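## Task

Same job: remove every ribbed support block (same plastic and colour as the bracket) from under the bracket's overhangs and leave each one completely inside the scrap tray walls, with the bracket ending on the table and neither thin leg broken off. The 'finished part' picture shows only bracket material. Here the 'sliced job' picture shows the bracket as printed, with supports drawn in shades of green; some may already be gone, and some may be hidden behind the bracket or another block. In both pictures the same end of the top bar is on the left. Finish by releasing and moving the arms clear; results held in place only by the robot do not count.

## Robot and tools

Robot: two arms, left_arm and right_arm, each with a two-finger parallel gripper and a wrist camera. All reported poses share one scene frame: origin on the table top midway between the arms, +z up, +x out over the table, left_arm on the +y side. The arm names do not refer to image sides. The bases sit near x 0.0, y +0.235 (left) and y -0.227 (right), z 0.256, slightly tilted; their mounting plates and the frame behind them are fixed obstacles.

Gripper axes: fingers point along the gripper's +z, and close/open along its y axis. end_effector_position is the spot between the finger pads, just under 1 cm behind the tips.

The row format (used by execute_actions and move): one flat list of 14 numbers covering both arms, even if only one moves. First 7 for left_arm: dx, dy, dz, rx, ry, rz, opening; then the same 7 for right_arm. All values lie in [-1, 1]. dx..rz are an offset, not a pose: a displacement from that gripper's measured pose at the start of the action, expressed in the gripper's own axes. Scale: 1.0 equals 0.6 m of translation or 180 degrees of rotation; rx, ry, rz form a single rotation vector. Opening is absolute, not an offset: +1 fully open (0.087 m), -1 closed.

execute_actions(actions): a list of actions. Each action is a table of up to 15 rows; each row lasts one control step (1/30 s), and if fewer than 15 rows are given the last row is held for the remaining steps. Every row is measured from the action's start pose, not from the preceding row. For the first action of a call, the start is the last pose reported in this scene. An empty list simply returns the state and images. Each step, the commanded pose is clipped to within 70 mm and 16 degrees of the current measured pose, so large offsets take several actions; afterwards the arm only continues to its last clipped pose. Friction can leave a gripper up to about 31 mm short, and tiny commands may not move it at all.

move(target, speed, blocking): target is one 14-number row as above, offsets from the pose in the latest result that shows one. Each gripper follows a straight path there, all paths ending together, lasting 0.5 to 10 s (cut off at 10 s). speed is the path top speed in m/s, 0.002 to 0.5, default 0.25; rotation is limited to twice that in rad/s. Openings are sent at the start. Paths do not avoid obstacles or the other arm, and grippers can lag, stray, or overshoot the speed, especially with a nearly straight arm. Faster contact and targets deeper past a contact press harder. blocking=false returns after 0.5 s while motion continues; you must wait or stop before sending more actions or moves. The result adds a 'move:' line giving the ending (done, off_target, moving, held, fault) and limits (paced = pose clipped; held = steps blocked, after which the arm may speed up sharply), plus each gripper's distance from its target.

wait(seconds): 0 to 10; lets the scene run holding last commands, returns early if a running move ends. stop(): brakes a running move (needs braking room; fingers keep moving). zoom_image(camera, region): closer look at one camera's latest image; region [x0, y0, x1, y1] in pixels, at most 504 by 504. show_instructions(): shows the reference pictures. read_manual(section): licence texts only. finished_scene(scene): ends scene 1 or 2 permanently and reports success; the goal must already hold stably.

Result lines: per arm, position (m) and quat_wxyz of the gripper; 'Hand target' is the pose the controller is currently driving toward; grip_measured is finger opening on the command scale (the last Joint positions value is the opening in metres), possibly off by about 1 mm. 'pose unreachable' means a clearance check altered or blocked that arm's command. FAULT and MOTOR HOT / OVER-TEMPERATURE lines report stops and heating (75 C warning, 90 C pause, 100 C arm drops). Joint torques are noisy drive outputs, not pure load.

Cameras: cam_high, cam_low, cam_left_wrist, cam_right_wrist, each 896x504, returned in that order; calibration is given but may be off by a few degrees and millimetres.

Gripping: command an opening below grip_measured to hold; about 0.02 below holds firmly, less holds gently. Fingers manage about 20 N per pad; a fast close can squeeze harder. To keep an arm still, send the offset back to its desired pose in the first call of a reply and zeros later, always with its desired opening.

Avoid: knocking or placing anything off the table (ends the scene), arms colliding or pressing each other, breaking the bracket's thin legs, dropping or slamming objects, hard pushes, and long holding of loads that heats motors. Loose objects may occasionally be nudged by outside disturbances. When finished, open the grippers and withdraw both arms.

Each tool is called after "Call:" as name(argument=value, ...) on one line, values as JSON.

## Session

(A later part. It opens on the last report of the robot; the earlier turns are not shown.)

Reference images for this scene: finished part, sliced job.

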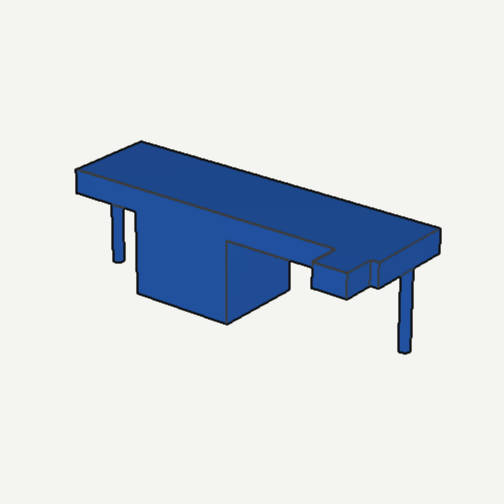

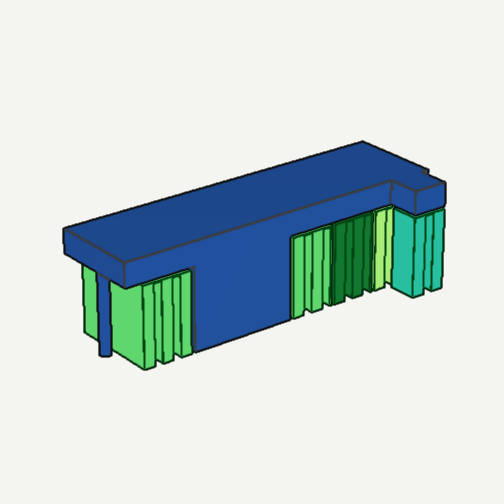

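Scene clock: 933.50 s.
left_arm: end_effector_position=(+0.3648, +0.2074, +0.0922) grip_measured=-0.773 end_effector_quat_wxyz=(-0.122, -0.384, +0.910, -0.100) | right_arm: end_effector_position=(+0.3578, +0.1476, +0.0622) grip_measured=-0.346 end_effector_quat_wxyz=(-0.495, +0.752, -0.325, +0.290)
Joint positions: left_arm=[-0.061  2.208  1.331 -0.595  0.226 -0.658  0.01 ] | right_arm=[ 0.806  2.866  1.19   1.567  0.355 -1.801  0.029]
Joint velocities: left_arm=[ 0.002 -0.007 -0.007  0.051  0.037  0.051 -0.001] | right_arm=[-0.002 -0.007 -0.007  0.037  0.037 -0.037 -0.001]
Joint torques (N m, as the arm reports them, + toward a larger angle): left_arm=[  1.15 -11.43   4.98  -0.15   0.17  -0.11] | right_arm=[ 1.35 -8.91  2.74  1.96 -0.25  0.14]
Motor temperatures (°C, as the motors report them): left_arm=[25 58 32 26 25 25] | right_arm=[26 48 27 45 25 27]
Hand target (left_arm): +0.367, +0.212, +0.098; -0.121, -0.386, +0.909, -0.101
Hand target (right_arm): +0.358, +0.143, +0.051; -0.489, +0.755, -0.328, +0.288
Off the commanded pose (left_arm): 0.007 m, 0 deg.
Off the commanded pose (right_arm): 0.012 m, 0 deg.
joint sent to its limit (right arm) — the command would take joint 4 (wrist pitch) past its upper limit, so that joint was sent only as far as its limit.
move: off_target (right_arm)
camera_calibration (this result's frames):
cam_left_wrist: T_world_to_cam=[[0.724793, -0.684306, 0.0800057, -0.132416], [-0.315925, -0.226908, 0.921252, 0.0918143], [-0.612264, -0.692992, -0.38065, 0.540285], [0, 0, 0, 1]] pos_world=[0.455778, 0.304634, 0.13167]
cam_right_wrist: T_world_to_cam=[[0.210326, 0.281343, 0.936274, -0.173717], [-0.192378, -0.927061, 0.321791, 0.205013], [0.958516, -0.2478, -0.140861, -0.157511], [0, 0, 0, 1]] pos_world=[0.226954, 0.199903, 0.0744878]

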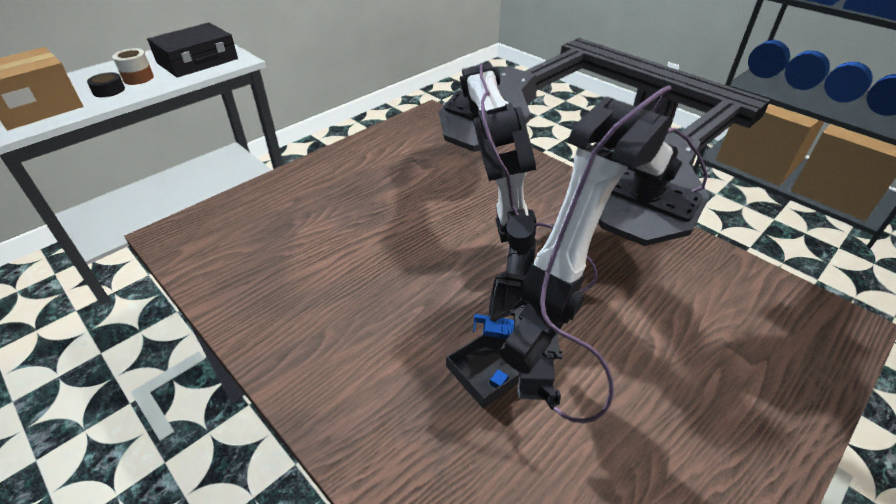

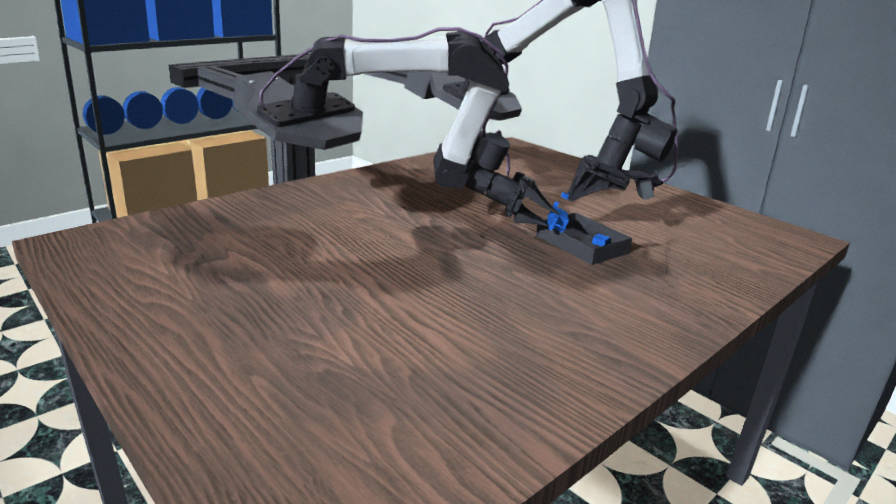

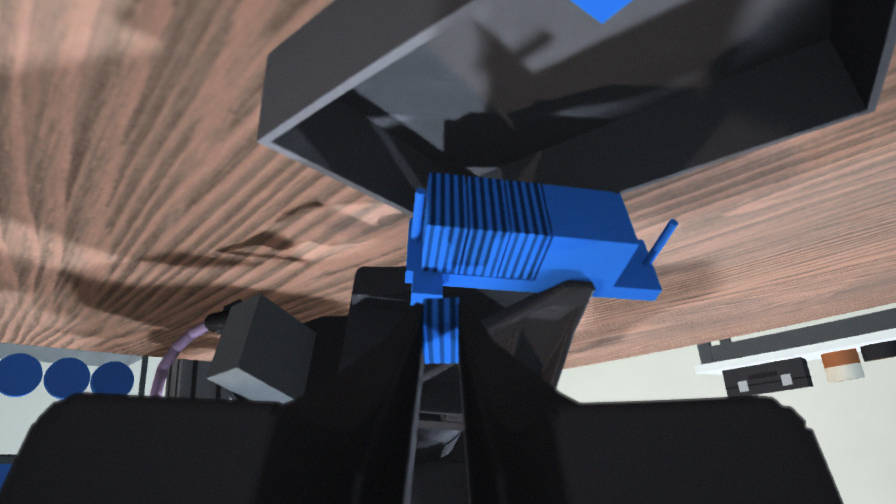

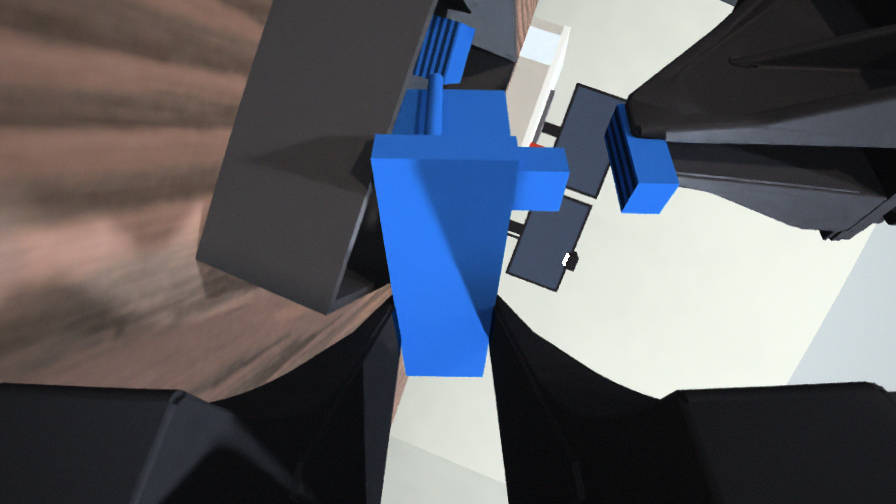

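Call:
move(target=[-0.066,-0.026,0,0,0,0,-0.82, 0.003,0.02,0.002,0,0,0,-0.40], speed=0.06)

Scene clock: 962.90 s.
left_arm: end_effector_position=(+0.4106, +0.2203, +0.0890) grip_measured=-0.773 end_effector_quat_wxyz=(-0.102, -0.381, +0.913, -0.105) | right_arm: end_effector_position=(+0.3578, +0.1476, +0.0622) grip_measured=-0.346 end_effector_quat_wxyz=(-0.495, +0.752, -0.325, +0.290)
Joint positions: left_arm=[-0.045  2.302  1.549 -0.681  0.226 -0.638  0.01 ] | right_arm=[ 0.806  2.866  1.19   1.567  0.355 -1.801  0.029]
Joint velocities: left_arm=[-0.007 -0.007  0.022  0.022  0.066  0.007 -0.001] | right_arm=[ 0.002 -0.007  0.007 -0.081 -0.037 -0.007 -0.   ]
Joint torques (N m, as the arm reports them, + toward a larger angle): left_arm=[ 1.12 -9.43  6.22 -0.05  0.17 -0.1 ] | right_arm=[ 1.37 -8.95  2.77  1.94 -0.27  0.15]
Motor temperatures (°C, as the motors report them): left_arm=[25 61 32 26 25 25] | right_arm=[26 48 27 45 25 27]
Hand target (left_arm): +0.402, +0.223, +0.082; -0.122, -0.384, +0.910, -0.100
Hand target (right_arm): +0.358, +0.143, +0.051; -0.489, +0.755, -0.328, +0.288
Off the commanded pose (left_arm): 0.011 m, 2 deg.
Off the commanded pose (right_arm): 0.012 m, 0 deg.
joint sent to its limit (right arm) — the command would take joint 4 (wrist pitch) past its upper limit, so that joint was sent only as far as its limit.
move: off_target (left_arm, right_arm)
camera_calibration (this result's frames):
cam_left_wrist: T_world_to_cam=[[0.719534, -0.686372, 0.105662, -0.156207], [-0.354793, -0.232529, 0.905567, 0.130802], [-0.596986, -0.689075, -0.410833, 0.571588], [0, 0, 0, 1]] pos_world=[0.500034, 0.317066, 0.132882]
cam_right_wrist: T_world_to_cam=[[0.210326, 0.281343, 0.936274, -0.173717], [-0.192378, -0.927061, 0.321791, 0.205013], [0.958516, -0.2478, -0.140861, -0.157511], [0, 0, 0, 1]] pos_world=[0.226954, 0.199903, 0.0744878]

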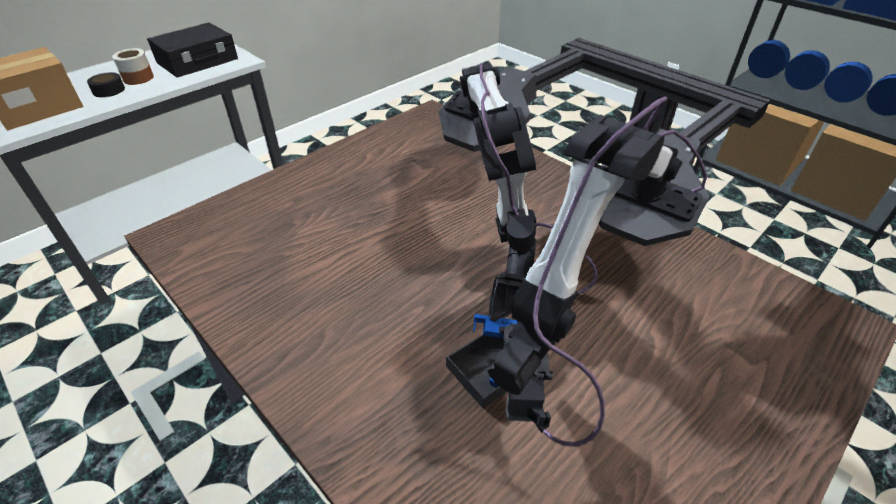

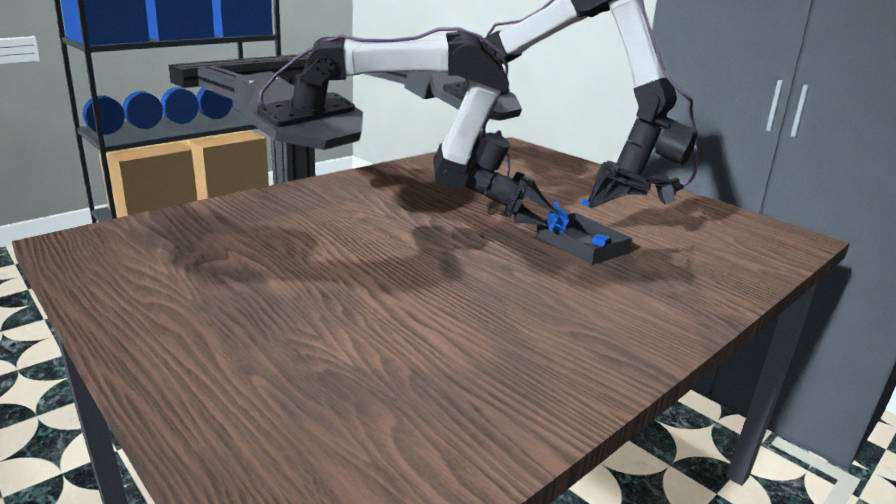

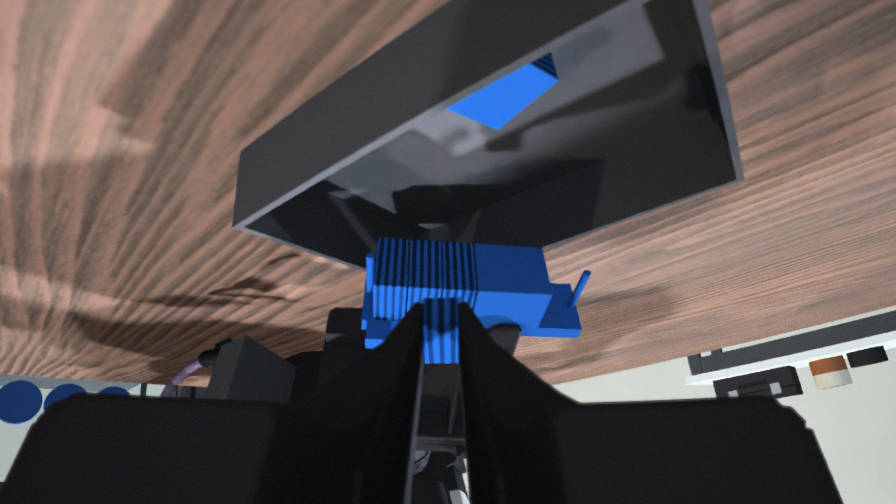

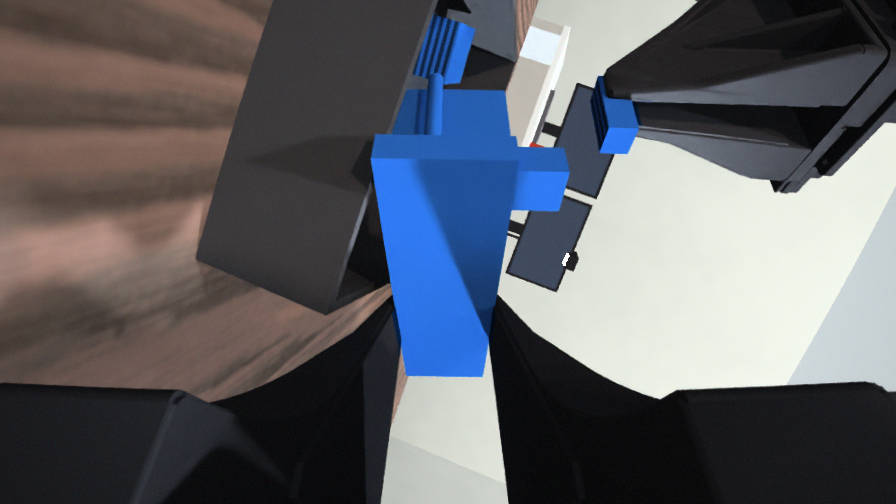

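Call:
move(target=[0.007,0.014,0.079,0,0,0,-0.82, 0.003,0.02,0.002,0,0,0,-0.40], speed=0.05)

Scene clock: 975.97 s.
left_arm: end_effector_position=(+0.4106, +0.2168, +0.0572) grip_measured=-0.773 end_effector_quat_wxyz=(-0.084, -0.381, +0.914, -0.110) | right_arm: end_effector_position=(+0.3578, +0.1476, +0.0622) grip_measured=-0.346 end_effector_quat_wxyz=(-0.495, +0.752, -0.325, +0.290)
Joint positions: left_arm=[-0.05   2.364  1.519 -0.551  0.226 -0.647  0.01 ] | right_arm=[ 0.806  2.866  1.19   1.567  0.355 -1.801  0.029]
Joint velocities: left_arm=[-0.002 -0.002  0.002 -0.051  0.022 -0.022  0.   ] | right_arm=[-0.002 -0.002 -0.002  0.037 -0.007 -0.007  0.   ]
Joint torques (N m, as the arm reports them, + toward a larger angle): left_arm=[-0.83 -9.71  2.27  0.34  0.15 -0.19] | right_arm=[ 1.38 -8.91  2.73  1.98 -0.25  0.14]
Motor temperatures (°C, as the motors report them): left_arm=[25 60 33 26 25 25] | right_arm=[26 48 27 46 25 27]
Hand target (left_arm): +0.396, +0.210, +0.044; -0.102, -0.381, +0.913, -0.105
Hand target (right_arm): +0.358, +0.143, +0.051; -0.489, +0.755, -0.328, +0.288
Off the commanded pose (left_arm): 0.020 m, 2 deg.
Off the commanded pose (right_arm): 0.012 m, 0 deg.
joint sent to its limit (right arm) — the command would take joint 4 (wrist pitch) past its upper limit, so that joint was sent only as far as its limit.
move: off_target (left_arm, right_arm)
camera_calibration (this result's frames):
cam_left_wrist: T_world_to_cam=[[0.71843, -0.683704, 0.128095, -0.156687], [-0.38557, -0.238143, 0.891417, 0.173447], [-0.57896, -0.68981, -0.434704, 0.550243], [0, 0, 0, 1]] pos_world=[0.498014, 0.313741, 0.10465]
cam_right_wrist: T_world_to_cam=[[0.210326, 0.281343, 0.936274, -0.173717], [-0.192378, -0.927061, 0.321791, 0.205013], [0.958516, -0.2478, -0.140861, -0.157511], [0, 0, 0, 1]] pos_world=[0.226954, 0.199903, 0.0744878]

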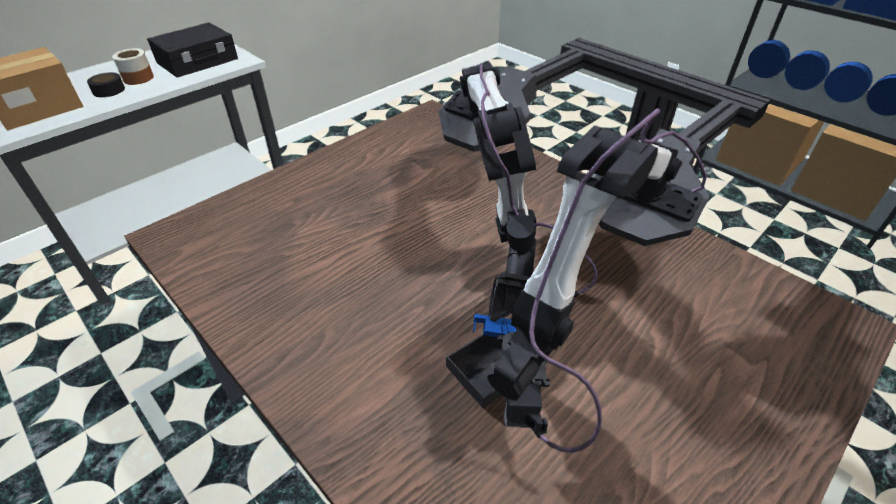

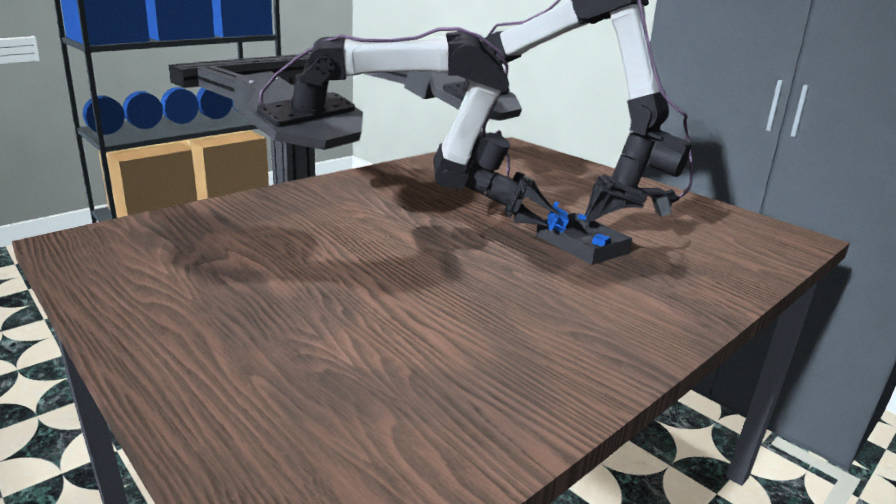

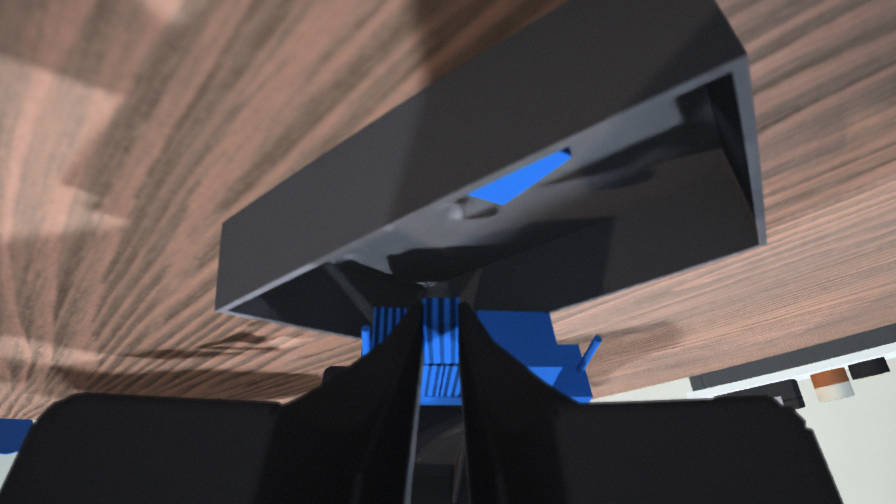

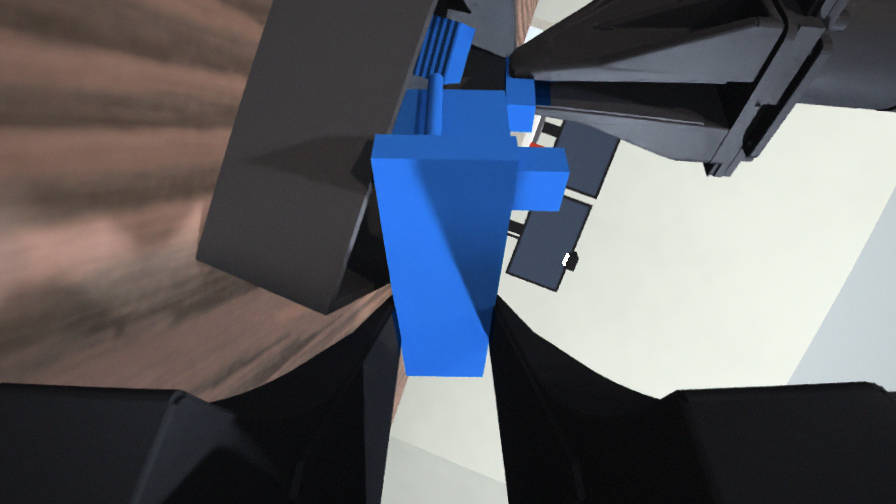

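Call:
execute_actions(actions=[[[0.004,0.006,0.01,-0.003,0.004,-0.0013,-0.82,0.003,0.02,0.002,0,0,0,-0.40],[0.008,0.013,0.019,-0.006,0.008,-0.0026,-0.82,0.003,0.02,0.002,0,0,0,-0.40],[0.013,0.019,0.029,-0.009,0.012,-0.004,-0.82,0.003,0.02,0.002,0,0,0,-0.40],[0.017,0.0257,0.0388,-0.0121,0.0159,-0.0053,-0.82,0.003,0.02,0.002,0,0,0,-0.40]],[[0,0,0,0,0,0,-0.82,0.003,0.02,0.002,0,0,0,-0.40]],[[0,0,0,0,0,0,-0.7,0.003,0.02,0.002,0,0,0,-0.40],[0,0,0,0,0,0,-0.65,0.003,0.02,0.002,0,0,0,-0.40],[0,0,0,0,0,0,-0.6,0.003,0.02,0.002,0,0,0,-0.40],[0,0,0,0,0,0,-0.55,0.003,0.02,0.002,0,0,0,-0.40]]])

Scene clock: 988.90 s.
left_arm: end_effector_position=(+0.3983, +0.2147, +0.0437) grip_measured=-0.550 end_effector_quat_wxyz=(-0.103, -0.383, +0.912, -0.105) | right_arm: end_effector_position=(+0.3578, +0.1476, +0.0622) grip_measured=-0.346 end_effector_quat_wxyz=(-0.495, +0.752, -0.325, +0.290)
Joint positions: left_arm=[-0.05   2.405  1.519 -0.55   0.226 -0.647  0.02 ] | right_arm=[ 0.806  2.866  1.19   1.567  0.355 -1.801  0.029]
Joint velocities: left_arm=[-0.002 -0.007 -0.017 -0.007 -0.022 -0.066 -0.   ] | right_arm=[-0.002 -0.007 -0.012  0.007 -0.051 -0.022 -0.001]
Joint torques (N m, as the arm reports them, + toward a larger angle): left_arm=[  0.06 -11.63   3.96   0.08   0.15  -0.16] | right_arm=[ 1.35 -8.93  2.71  1.97 -0.25  0.15]
Motor temperatures (°C, as the motors report them): left_arm=[25 59 32 26 25 25] | right_arm=[26 48 27 46 25 27]
Hand target (left_arm): +0.398, +0.215, +0.044; -0.103, -0.383, +0.912, -0.105
Hand target (right_arm): +0.358, +0.143, +0.051; -0.489, +0.755, -0.328, +0.288
Off the commanded pose (left_arm): 0.000 m, 0 deg.
Off the commanded pose (right_arm): 0.012 m, 0 deg.
joint sent to its limit (right arm) — the command would take joint 4 (wrist pitch) past its upper limit, so that joint was sent only as far as its limit.
camera_calibration (this result's frames):
cam_left_wrist: T_world_to_cam=[[0.722143, -0.683976, 0.103378, -0.147867], [-0.350508, -0.232962, 0.907123, 0.164519], [-0.596367, -0.691307, -0.407971, 0.541894], [0, 0, 0, 1]] pos_world=[0.487614, 0.311804, 0.087124]
cam_right_wrist: T_world_to_cam=[[0.210326, 0.281343, 0.936274, -0.173717], [-0.192378, -0.927061, 0.321791, 0.205013], [0.958516, -0.2478, -0.140861, -0.157511], [0, 0, 0, 1]] pos_world=[0.226954, 0.199903, 0.0744878]

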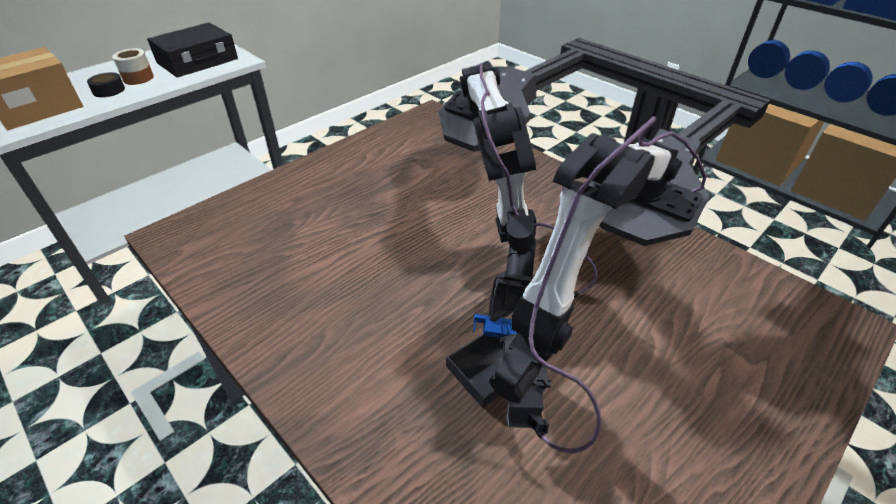

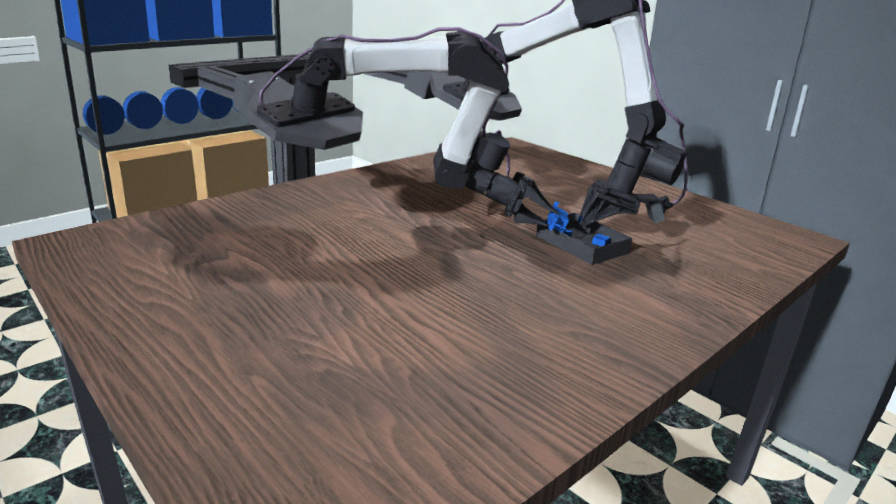

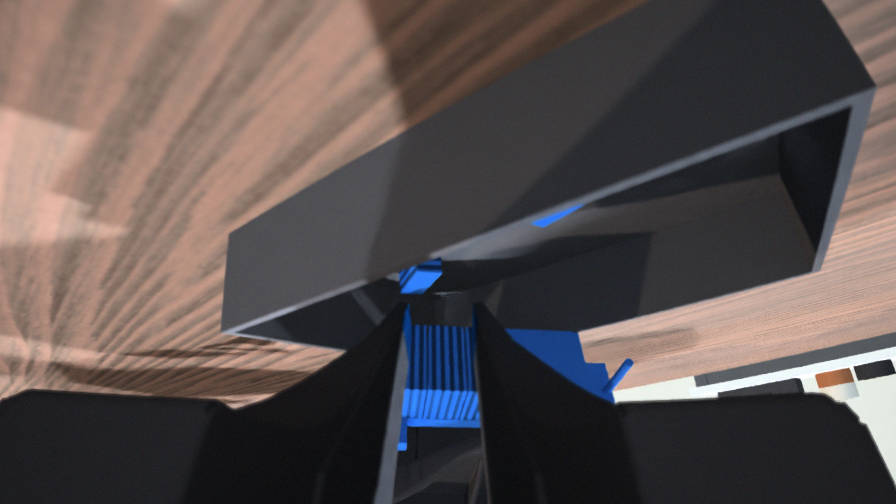

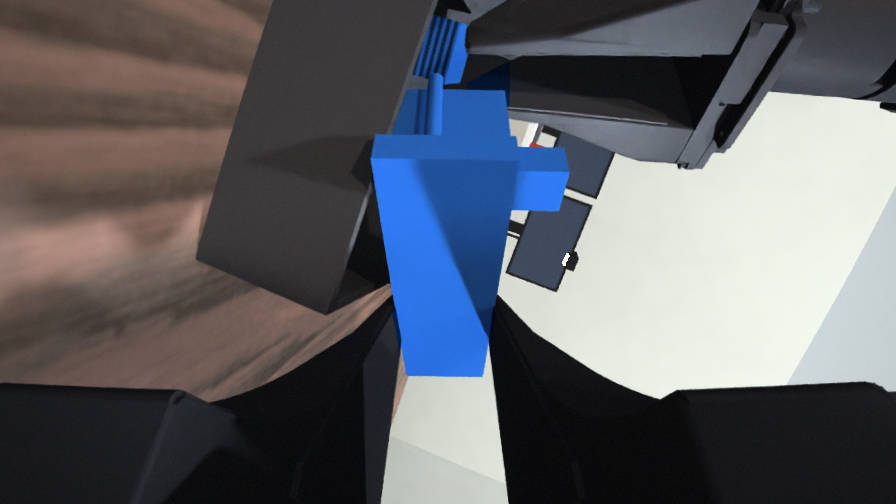

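Call:
move(target=[0.0698,-0.0377,-0.0498,-0.05,0,0.044,-0.55, 0.003,0.02,0.002,0,0,0,-0.40], speed=0.06)

Scene clock: 1032.60 s.
left_arm: end_effector_position=(+0.3839, +0.1794, +0.0802) grip_measured=-0.550 end_effector_quat_wxyz=(-0.130, -0.314, +0.939, -0.043) | right_arm: end_effector_position=(+0.3578, +0.1476, +0.0622) grip_measured=-0.346 end_effector_quat_wxyz=(-0.495, +0.752, -0.325, +0.290)
Joint positions: left_arm=[-0.193  2.331  1.544 -0.728  0.097 -0.647  0.02 ] | right_arm=[ 0.806  2.866  1.19   1.567  0.355 -1.801  0.029]
Joint velocities: left_arm=[-0.017 -0.002 -0.007 -0.081 -0.037 -0.007  0.   ] | right_arm=[-0.012 -0.007 -0.007 -0.007  0.037  0.022 -0.001]
Joint torques (N m, as the arm reports them, + toward a larger angle): left_arm=[ -1.26 -12.32   6.03  -0.22   0.02  -0.15] | right_arm=[ 1.29 -8.84  2.73  1.97 -0.26  0.15]
Motor temperatures (°C, as the motors report them): left_arm=[25 64 32 25 25 25] | right_arm=[26 48 27 46 25 27]
Hand target (left_arm): +0.389, +0.178, +0.087; -0.125, -0.310, +0.942, -0.041
Hand target (right_arm): +0.358, +0.143, +0.051; -0.489, +0.755, -0.328, +0.288
Off the commanded pose (left_arm): 0.008 m, 1 deg.
Off the commanded pose (right_arm): 0.012 m, 0 deg.
joint sent to its limit (right arm) — the command would take joint 4 (wrist pitch) past its upper limit, so that joint was sent only as far as its limit.
move: off_target (right_arm)
camera_calibration (this result's frames):
cam_left_wrist: T_world_to_cam=[[0.603927, -0.796991, -0.0087971, -0.0907082], [-0.321638, -0.253793, 0.912216, 0.110392], [-0.729261, -0.548082, -0.409615, 0.549267], [0, 0, 0, 1]] pos_world=[0.490846, 0.256766, 0.123489]
cam_right_wrist: T_world_to_cam=[[0.210326, 0.281343, 0.936274, -0.173717], [-0.192378, -0.927061, 0.321791, 0.205013], [0.958516, -0.2478, -0.140861, -0.157511], [0, 0, 0, 1]] pos_world=[0.226954, 0.199903, 0.0744878]

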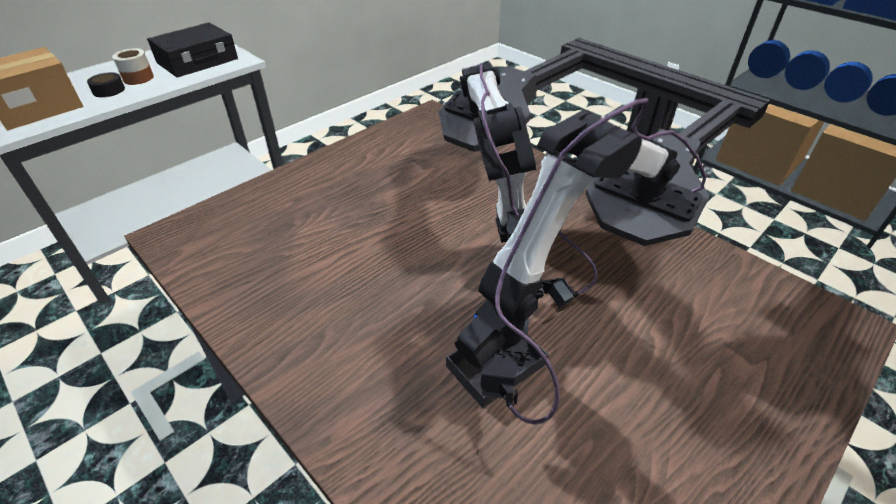

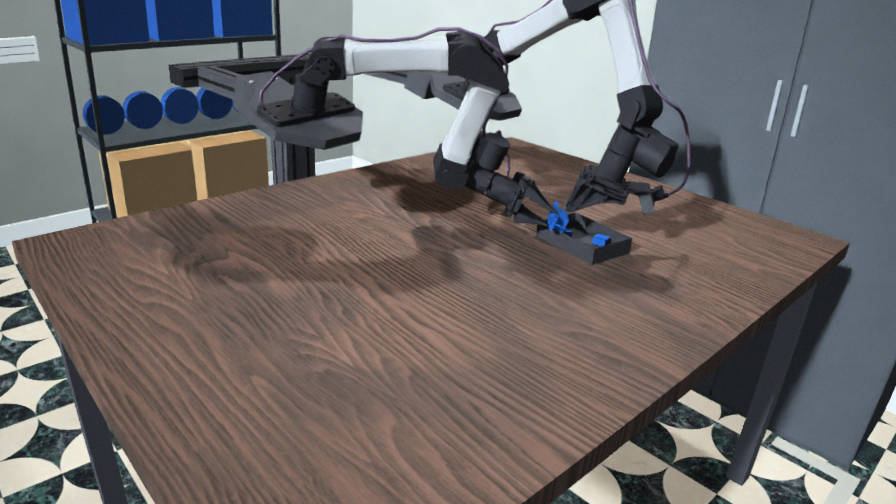

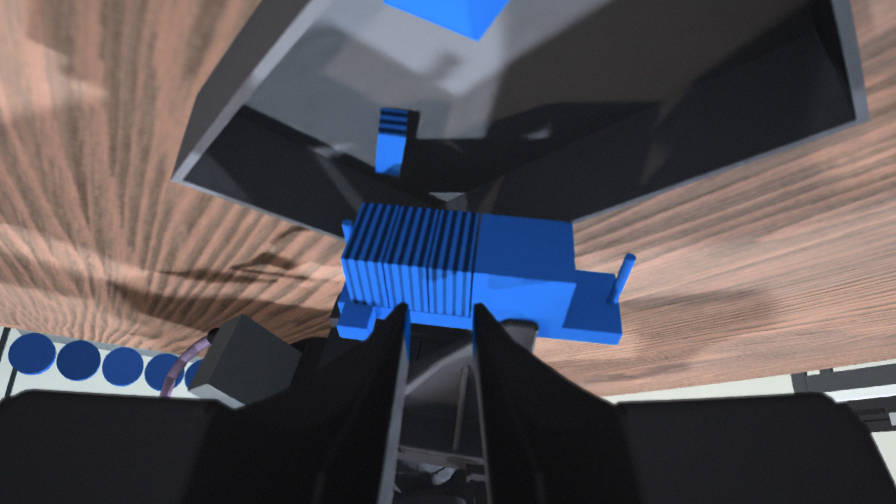

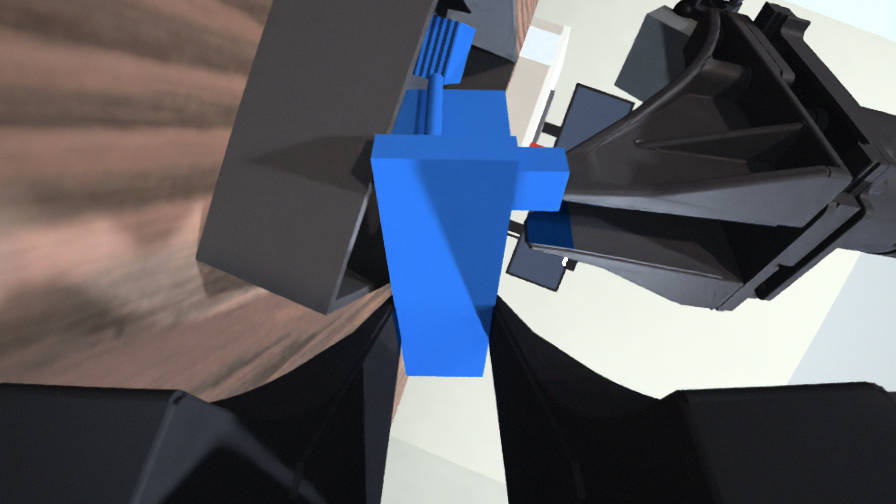

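Call:
move(target=[0.011,0.0087,0.0445,0,0,0,-1, 0.003,0.02,0.002,0,0,0,-0.40], speed=0.03)

Scene clock: 1040.17 s.
left_arm: end_effector_position=(+0.3846, +0.1789, +0.0705) grip_measured=-1.000 end_effector_quat_wxyz=(-0.113, -0.315, +0.941, -0.049) | right_arm: end_effector_position=(+0.3578, +0.1476, +0.0622) grip_measured=-0.346 end_effector_quat_wxyz=(-0.495, +0.752, -0.325, +0.290)
Joint positions: left_arm=[-0.193  2.331  1.504 -0.652  0.095 -0.647  0.   ] | right_arm=[ 0.806  2.866  1.19   1.567  0.355 -1.801  0.029]
Joint velocities: left_arm=[-0.002 -0.002 -0.022 -0.007  0.037 -0.066  0.   ] | right_arm=[ 0.002  0.007  0.007 -0.007 -0.007  0.037 -0.   ]
Joint torques (N m, as the arm reports them, + toward a larger angle): left_arm=[-1.07 -9.15  2.11  0.19  0.11 -0.21] | right_arm=[ 1.35 -8.94  2.68  1.97 -0.27  0.15]
Motor temperatures (°C, as the motors report them): left_arm=[25 64 32 25 25 25] | right_arm=[26 48 27 46 25 27]
Hand target (left_arm): +0.369, +0.176, +0.057; -0.130, -0.314, +0.939, -0.043
Hand target (right_arm): +0.358, +0.143, +0.051; -0.489, +0.755, -0.328, +0.288
Off the commanded pose (left_arm): 0.021 m, 2 deg.
Off the commanded pose (right_arm): 0.012 m, 0 deg.
joint sent to its limit (right arm) — the command would take joint 4 (wrist pitch) past its upper limit, so that joint was sent only as far as its limit.
move: off_target (left_arm, right_arm)
camera_calibration (this result's frames):
cam_left_wrist: T_world_to_cam=[[0.605652, -0.795645, 0.0116077, -0.0939346], [-0.352817, -0.255435, 0.900151, 0.132417], [-0.713236, -0.549274, -0.435422, 0.541427], [0, 0, 0, 1]] pos_world=[0.489776, 0.256477, 0.117644]
cam_right_wrist: T_world_to_cam=[[0.210326, 0.281343, 0.936274, -0.173717], [-0.192378, -0.927061, 0.321791, 0.205013], [0.958516, -0.2478, -0.140861, -0.157511], [0, 0, 0, 1]] pos_world=[0.226954, 0.199903, 0.0744878]

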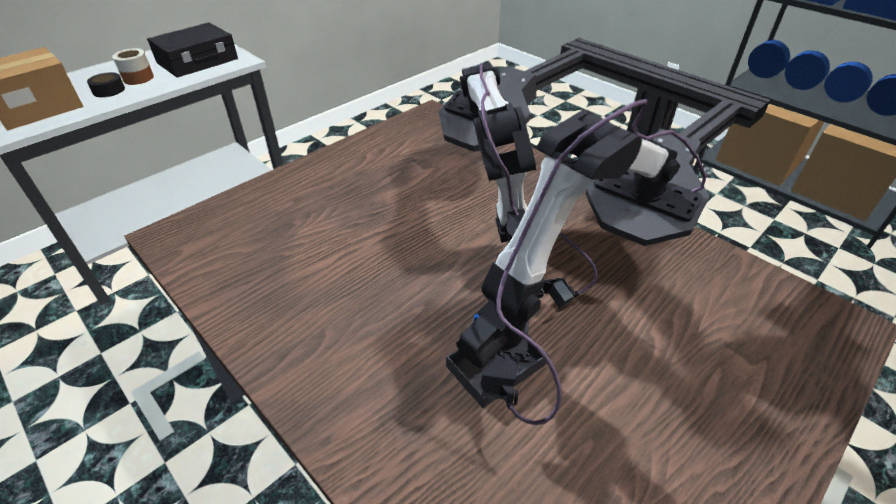

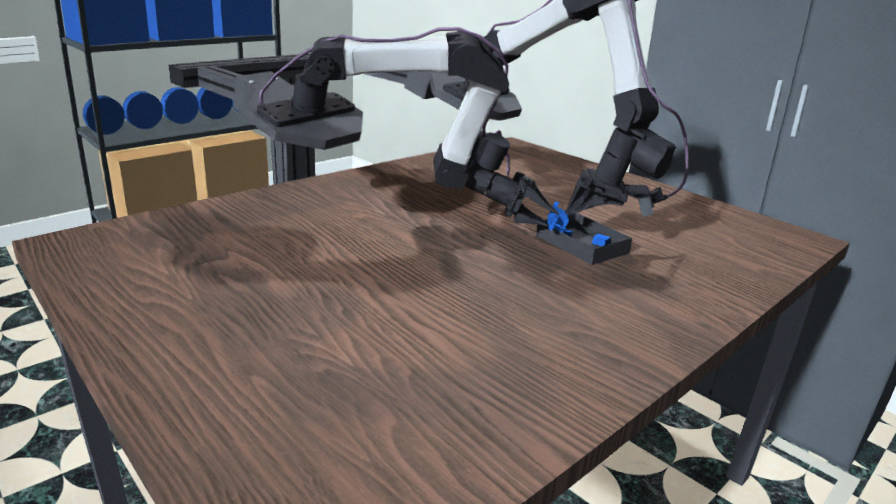

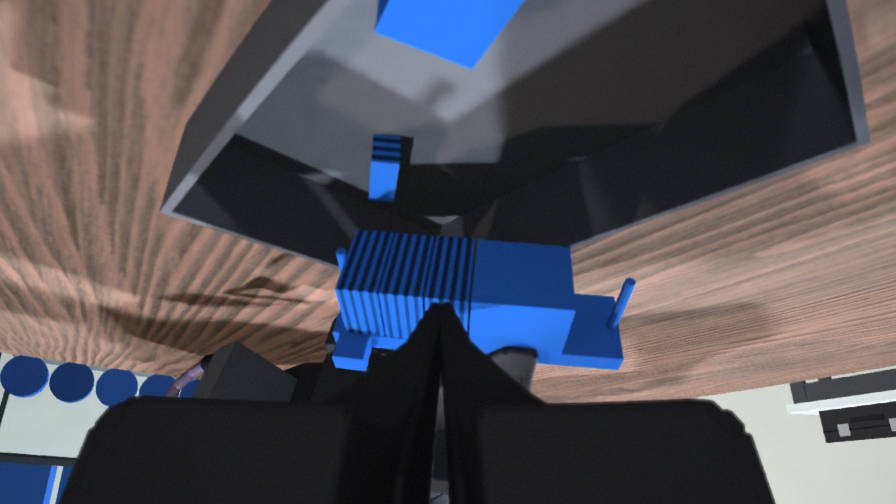

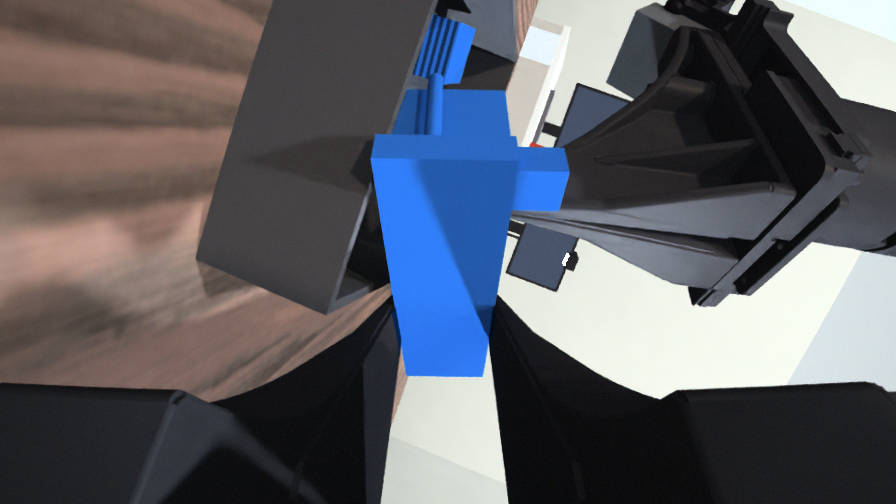

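Call:
zoom_image(camera="cam_left_wrist", region=[320, 210, 560, 380])

Region (320, 210, 560, 380) of cam_left_wrist's 896x504 image, scaled by 2.100, with more detail than that image has; it fills the top 357 rows of this view, and the rest is white.

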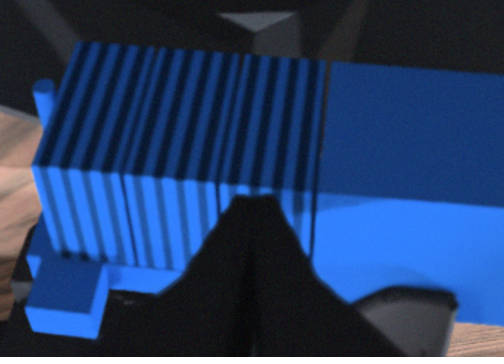

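Call:
execute_actions(actions=[[[0.006,0.0077,0.0147,-0.0047,0.0063,-0.0013,-1,0.003,0.02,0.002,0,0,0,-0.40],[0.0074,0.0093,0.0176,-0.0057,0.0075,-0.0016,-1,0.003,0.02,0.002,0,0,0,-0.40],[0.0086,0.0108,0.0205,-0.0066,0.0088,-0.0018,-1,0.003,0.02,0.002,0,0,0,-0.40],[0.0098,0.0124,0.0235,-0.0076,0.01,-0.0021,-1,0.003,0.02,0.002,0,0,0,-0.40],[0.011,0.0139,0.0264,-0.0085,0.0113,-0.0024,-1,0.003,0.02,0.002,0,0,0,-0.40],[0.01225,0.0155,0.0294,-0.0095,0.0125,-0.0026,-1,0.003,0.02,0.002,0,0,0,-0.40]],[[0.0098,0.0124,0.0235,-0.0076,0.01,-0.0021,-1,0.003,0.02,0.002,0,0,0,-0.40],[0.011,0.0139,0.0264,-0.0085,0.0113,-0.0024,-1,0.003,0.02,0.002,0,0,0,-0.40],[0.01225,0.0155,0.0294,-0.0095,0.0125,-0.0026,-1,0.003,0.02,0.002,0,0,0,-0.40]]])

Scene clock: 1053.07 s.
left_arm: end_effector_position=(+0.3824, +0.1786, +0.0667) grip_measured=-1.000 end_effector_quat_wxyz=(-0.116, -0.315, +0.941, -0.048) | right_arm: end_effector_position=(+0.3577, +0.1476, +0.0620) grip_measured=-0.346 end_effector_quat_wxyz=(-0.495, +0.752, -0.325, +0.290)
Joint positions: left_arm=[-0.193  2.342  1.504 -0.648  0.096 -0.647  0.   ] | right_arm=[ 0.806  2.866  1.19   1.567  0.355 -1.801  0.029]
Joint velocities: left_arm=[-0.002 -0.007  0.002 -0.051 -0.007 -0.037  0.   ] | right_arm=[-0.012  0.007  0.012 -0.022  0.007  0.022  0.   ]
Joint torques (N m, as the arm reports them, + toward a larger angle): left_arm=[-0.18 -8.11  3.93  0.01  0.11 -0.15] | right_arm=[ 1.38 -8.98  2.74  1.98 -0.24  0.16]
Motor temperatures (°C, as the motors report them): left_arm=[25 62 32 25 25 25] | right_arm=[26 48 27 46 25 27]
Hand target (left_arm): +0.367, +0.179, +0.052; -0.140, -0.316, +0.938, -0.039
Hand target (right_arm): +0.357, +0.143, +0.051; -0.489, +0.755, -0.327, +0.288
Off the commanded pose (left_arm): 0.021 m, 3 deg.
Off the commanded pose (right_arm): 0.012 m, 0 deg.
joint sent to its limit (right arm) — the command would take joint 4 (wrist pitch) past its upper limit, so that joint was sent only as far as its limit.
camera_calibration (this result's frames):
cam_left_wrist: T_world_to_cam=[[0.60541, -0.795874, 0.00796451, -0.0924511], [-0.347079, -0.254986, 0.902507, 0.132541], [-0.71625, -0.549151, -0.430602, 0.538856], [0, 0, 0, 1]] pos_world=[0.487929, 0.25613, 0.113149]
cam_right_wrist: T_world_to_cam=[[0.21045, 0.281596, 0.93617, -0.173605], [-0.191887, -0.927089, 0.322001, 0.20486], [0.958587, -0.247404, -0.141072, -0.157491], [0, 0, 0, 1]] pos_world=[0.226814, 0.199846, 0.0743408]

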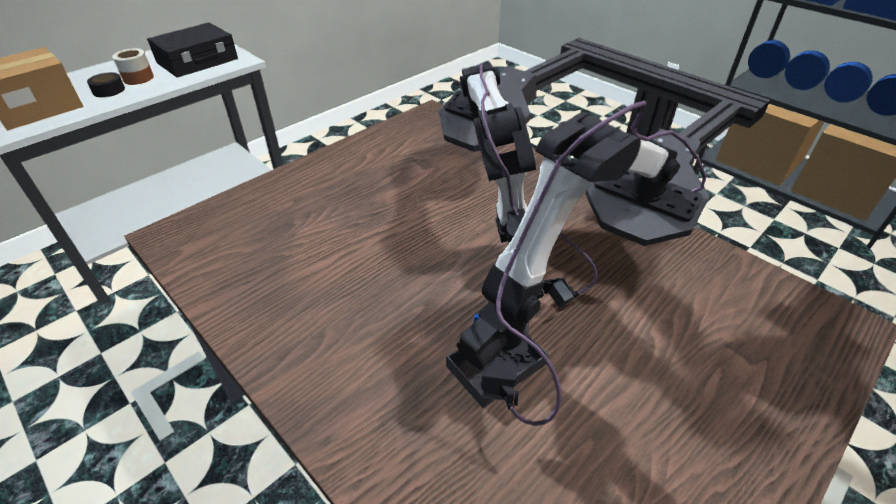

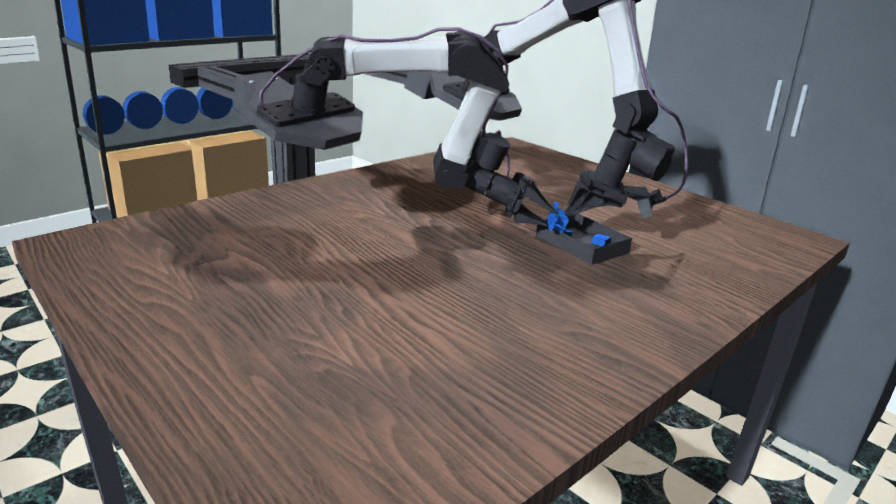

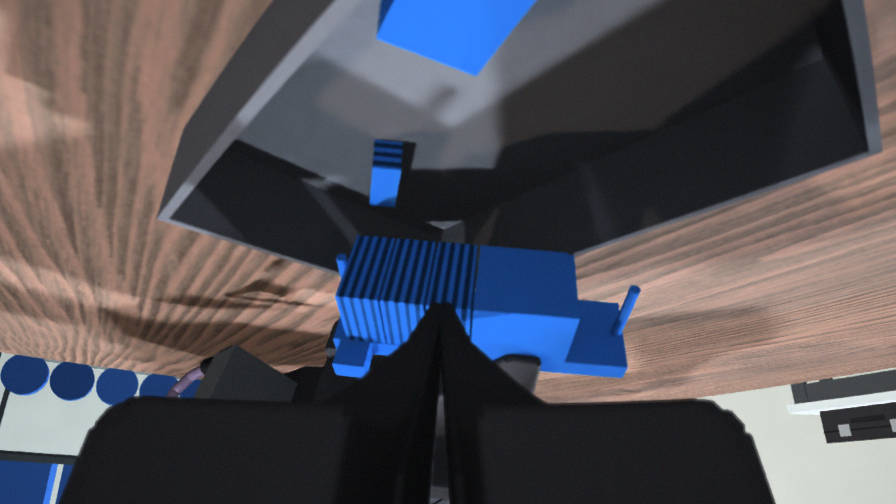

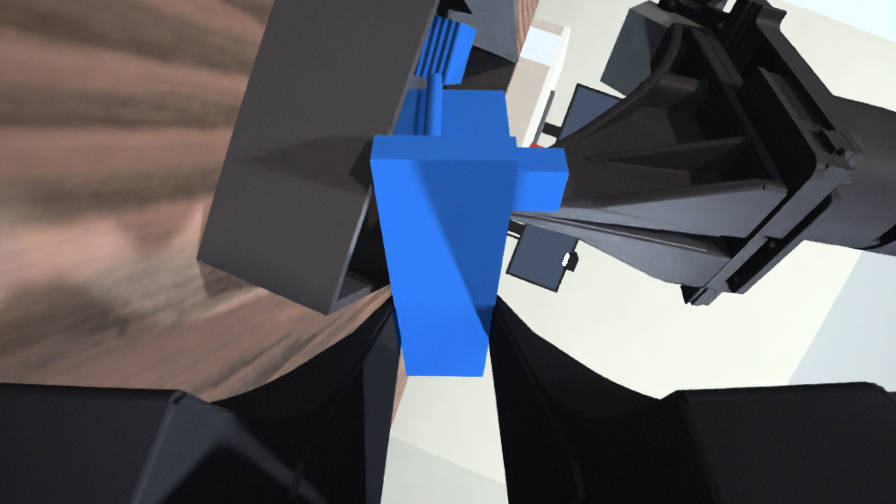

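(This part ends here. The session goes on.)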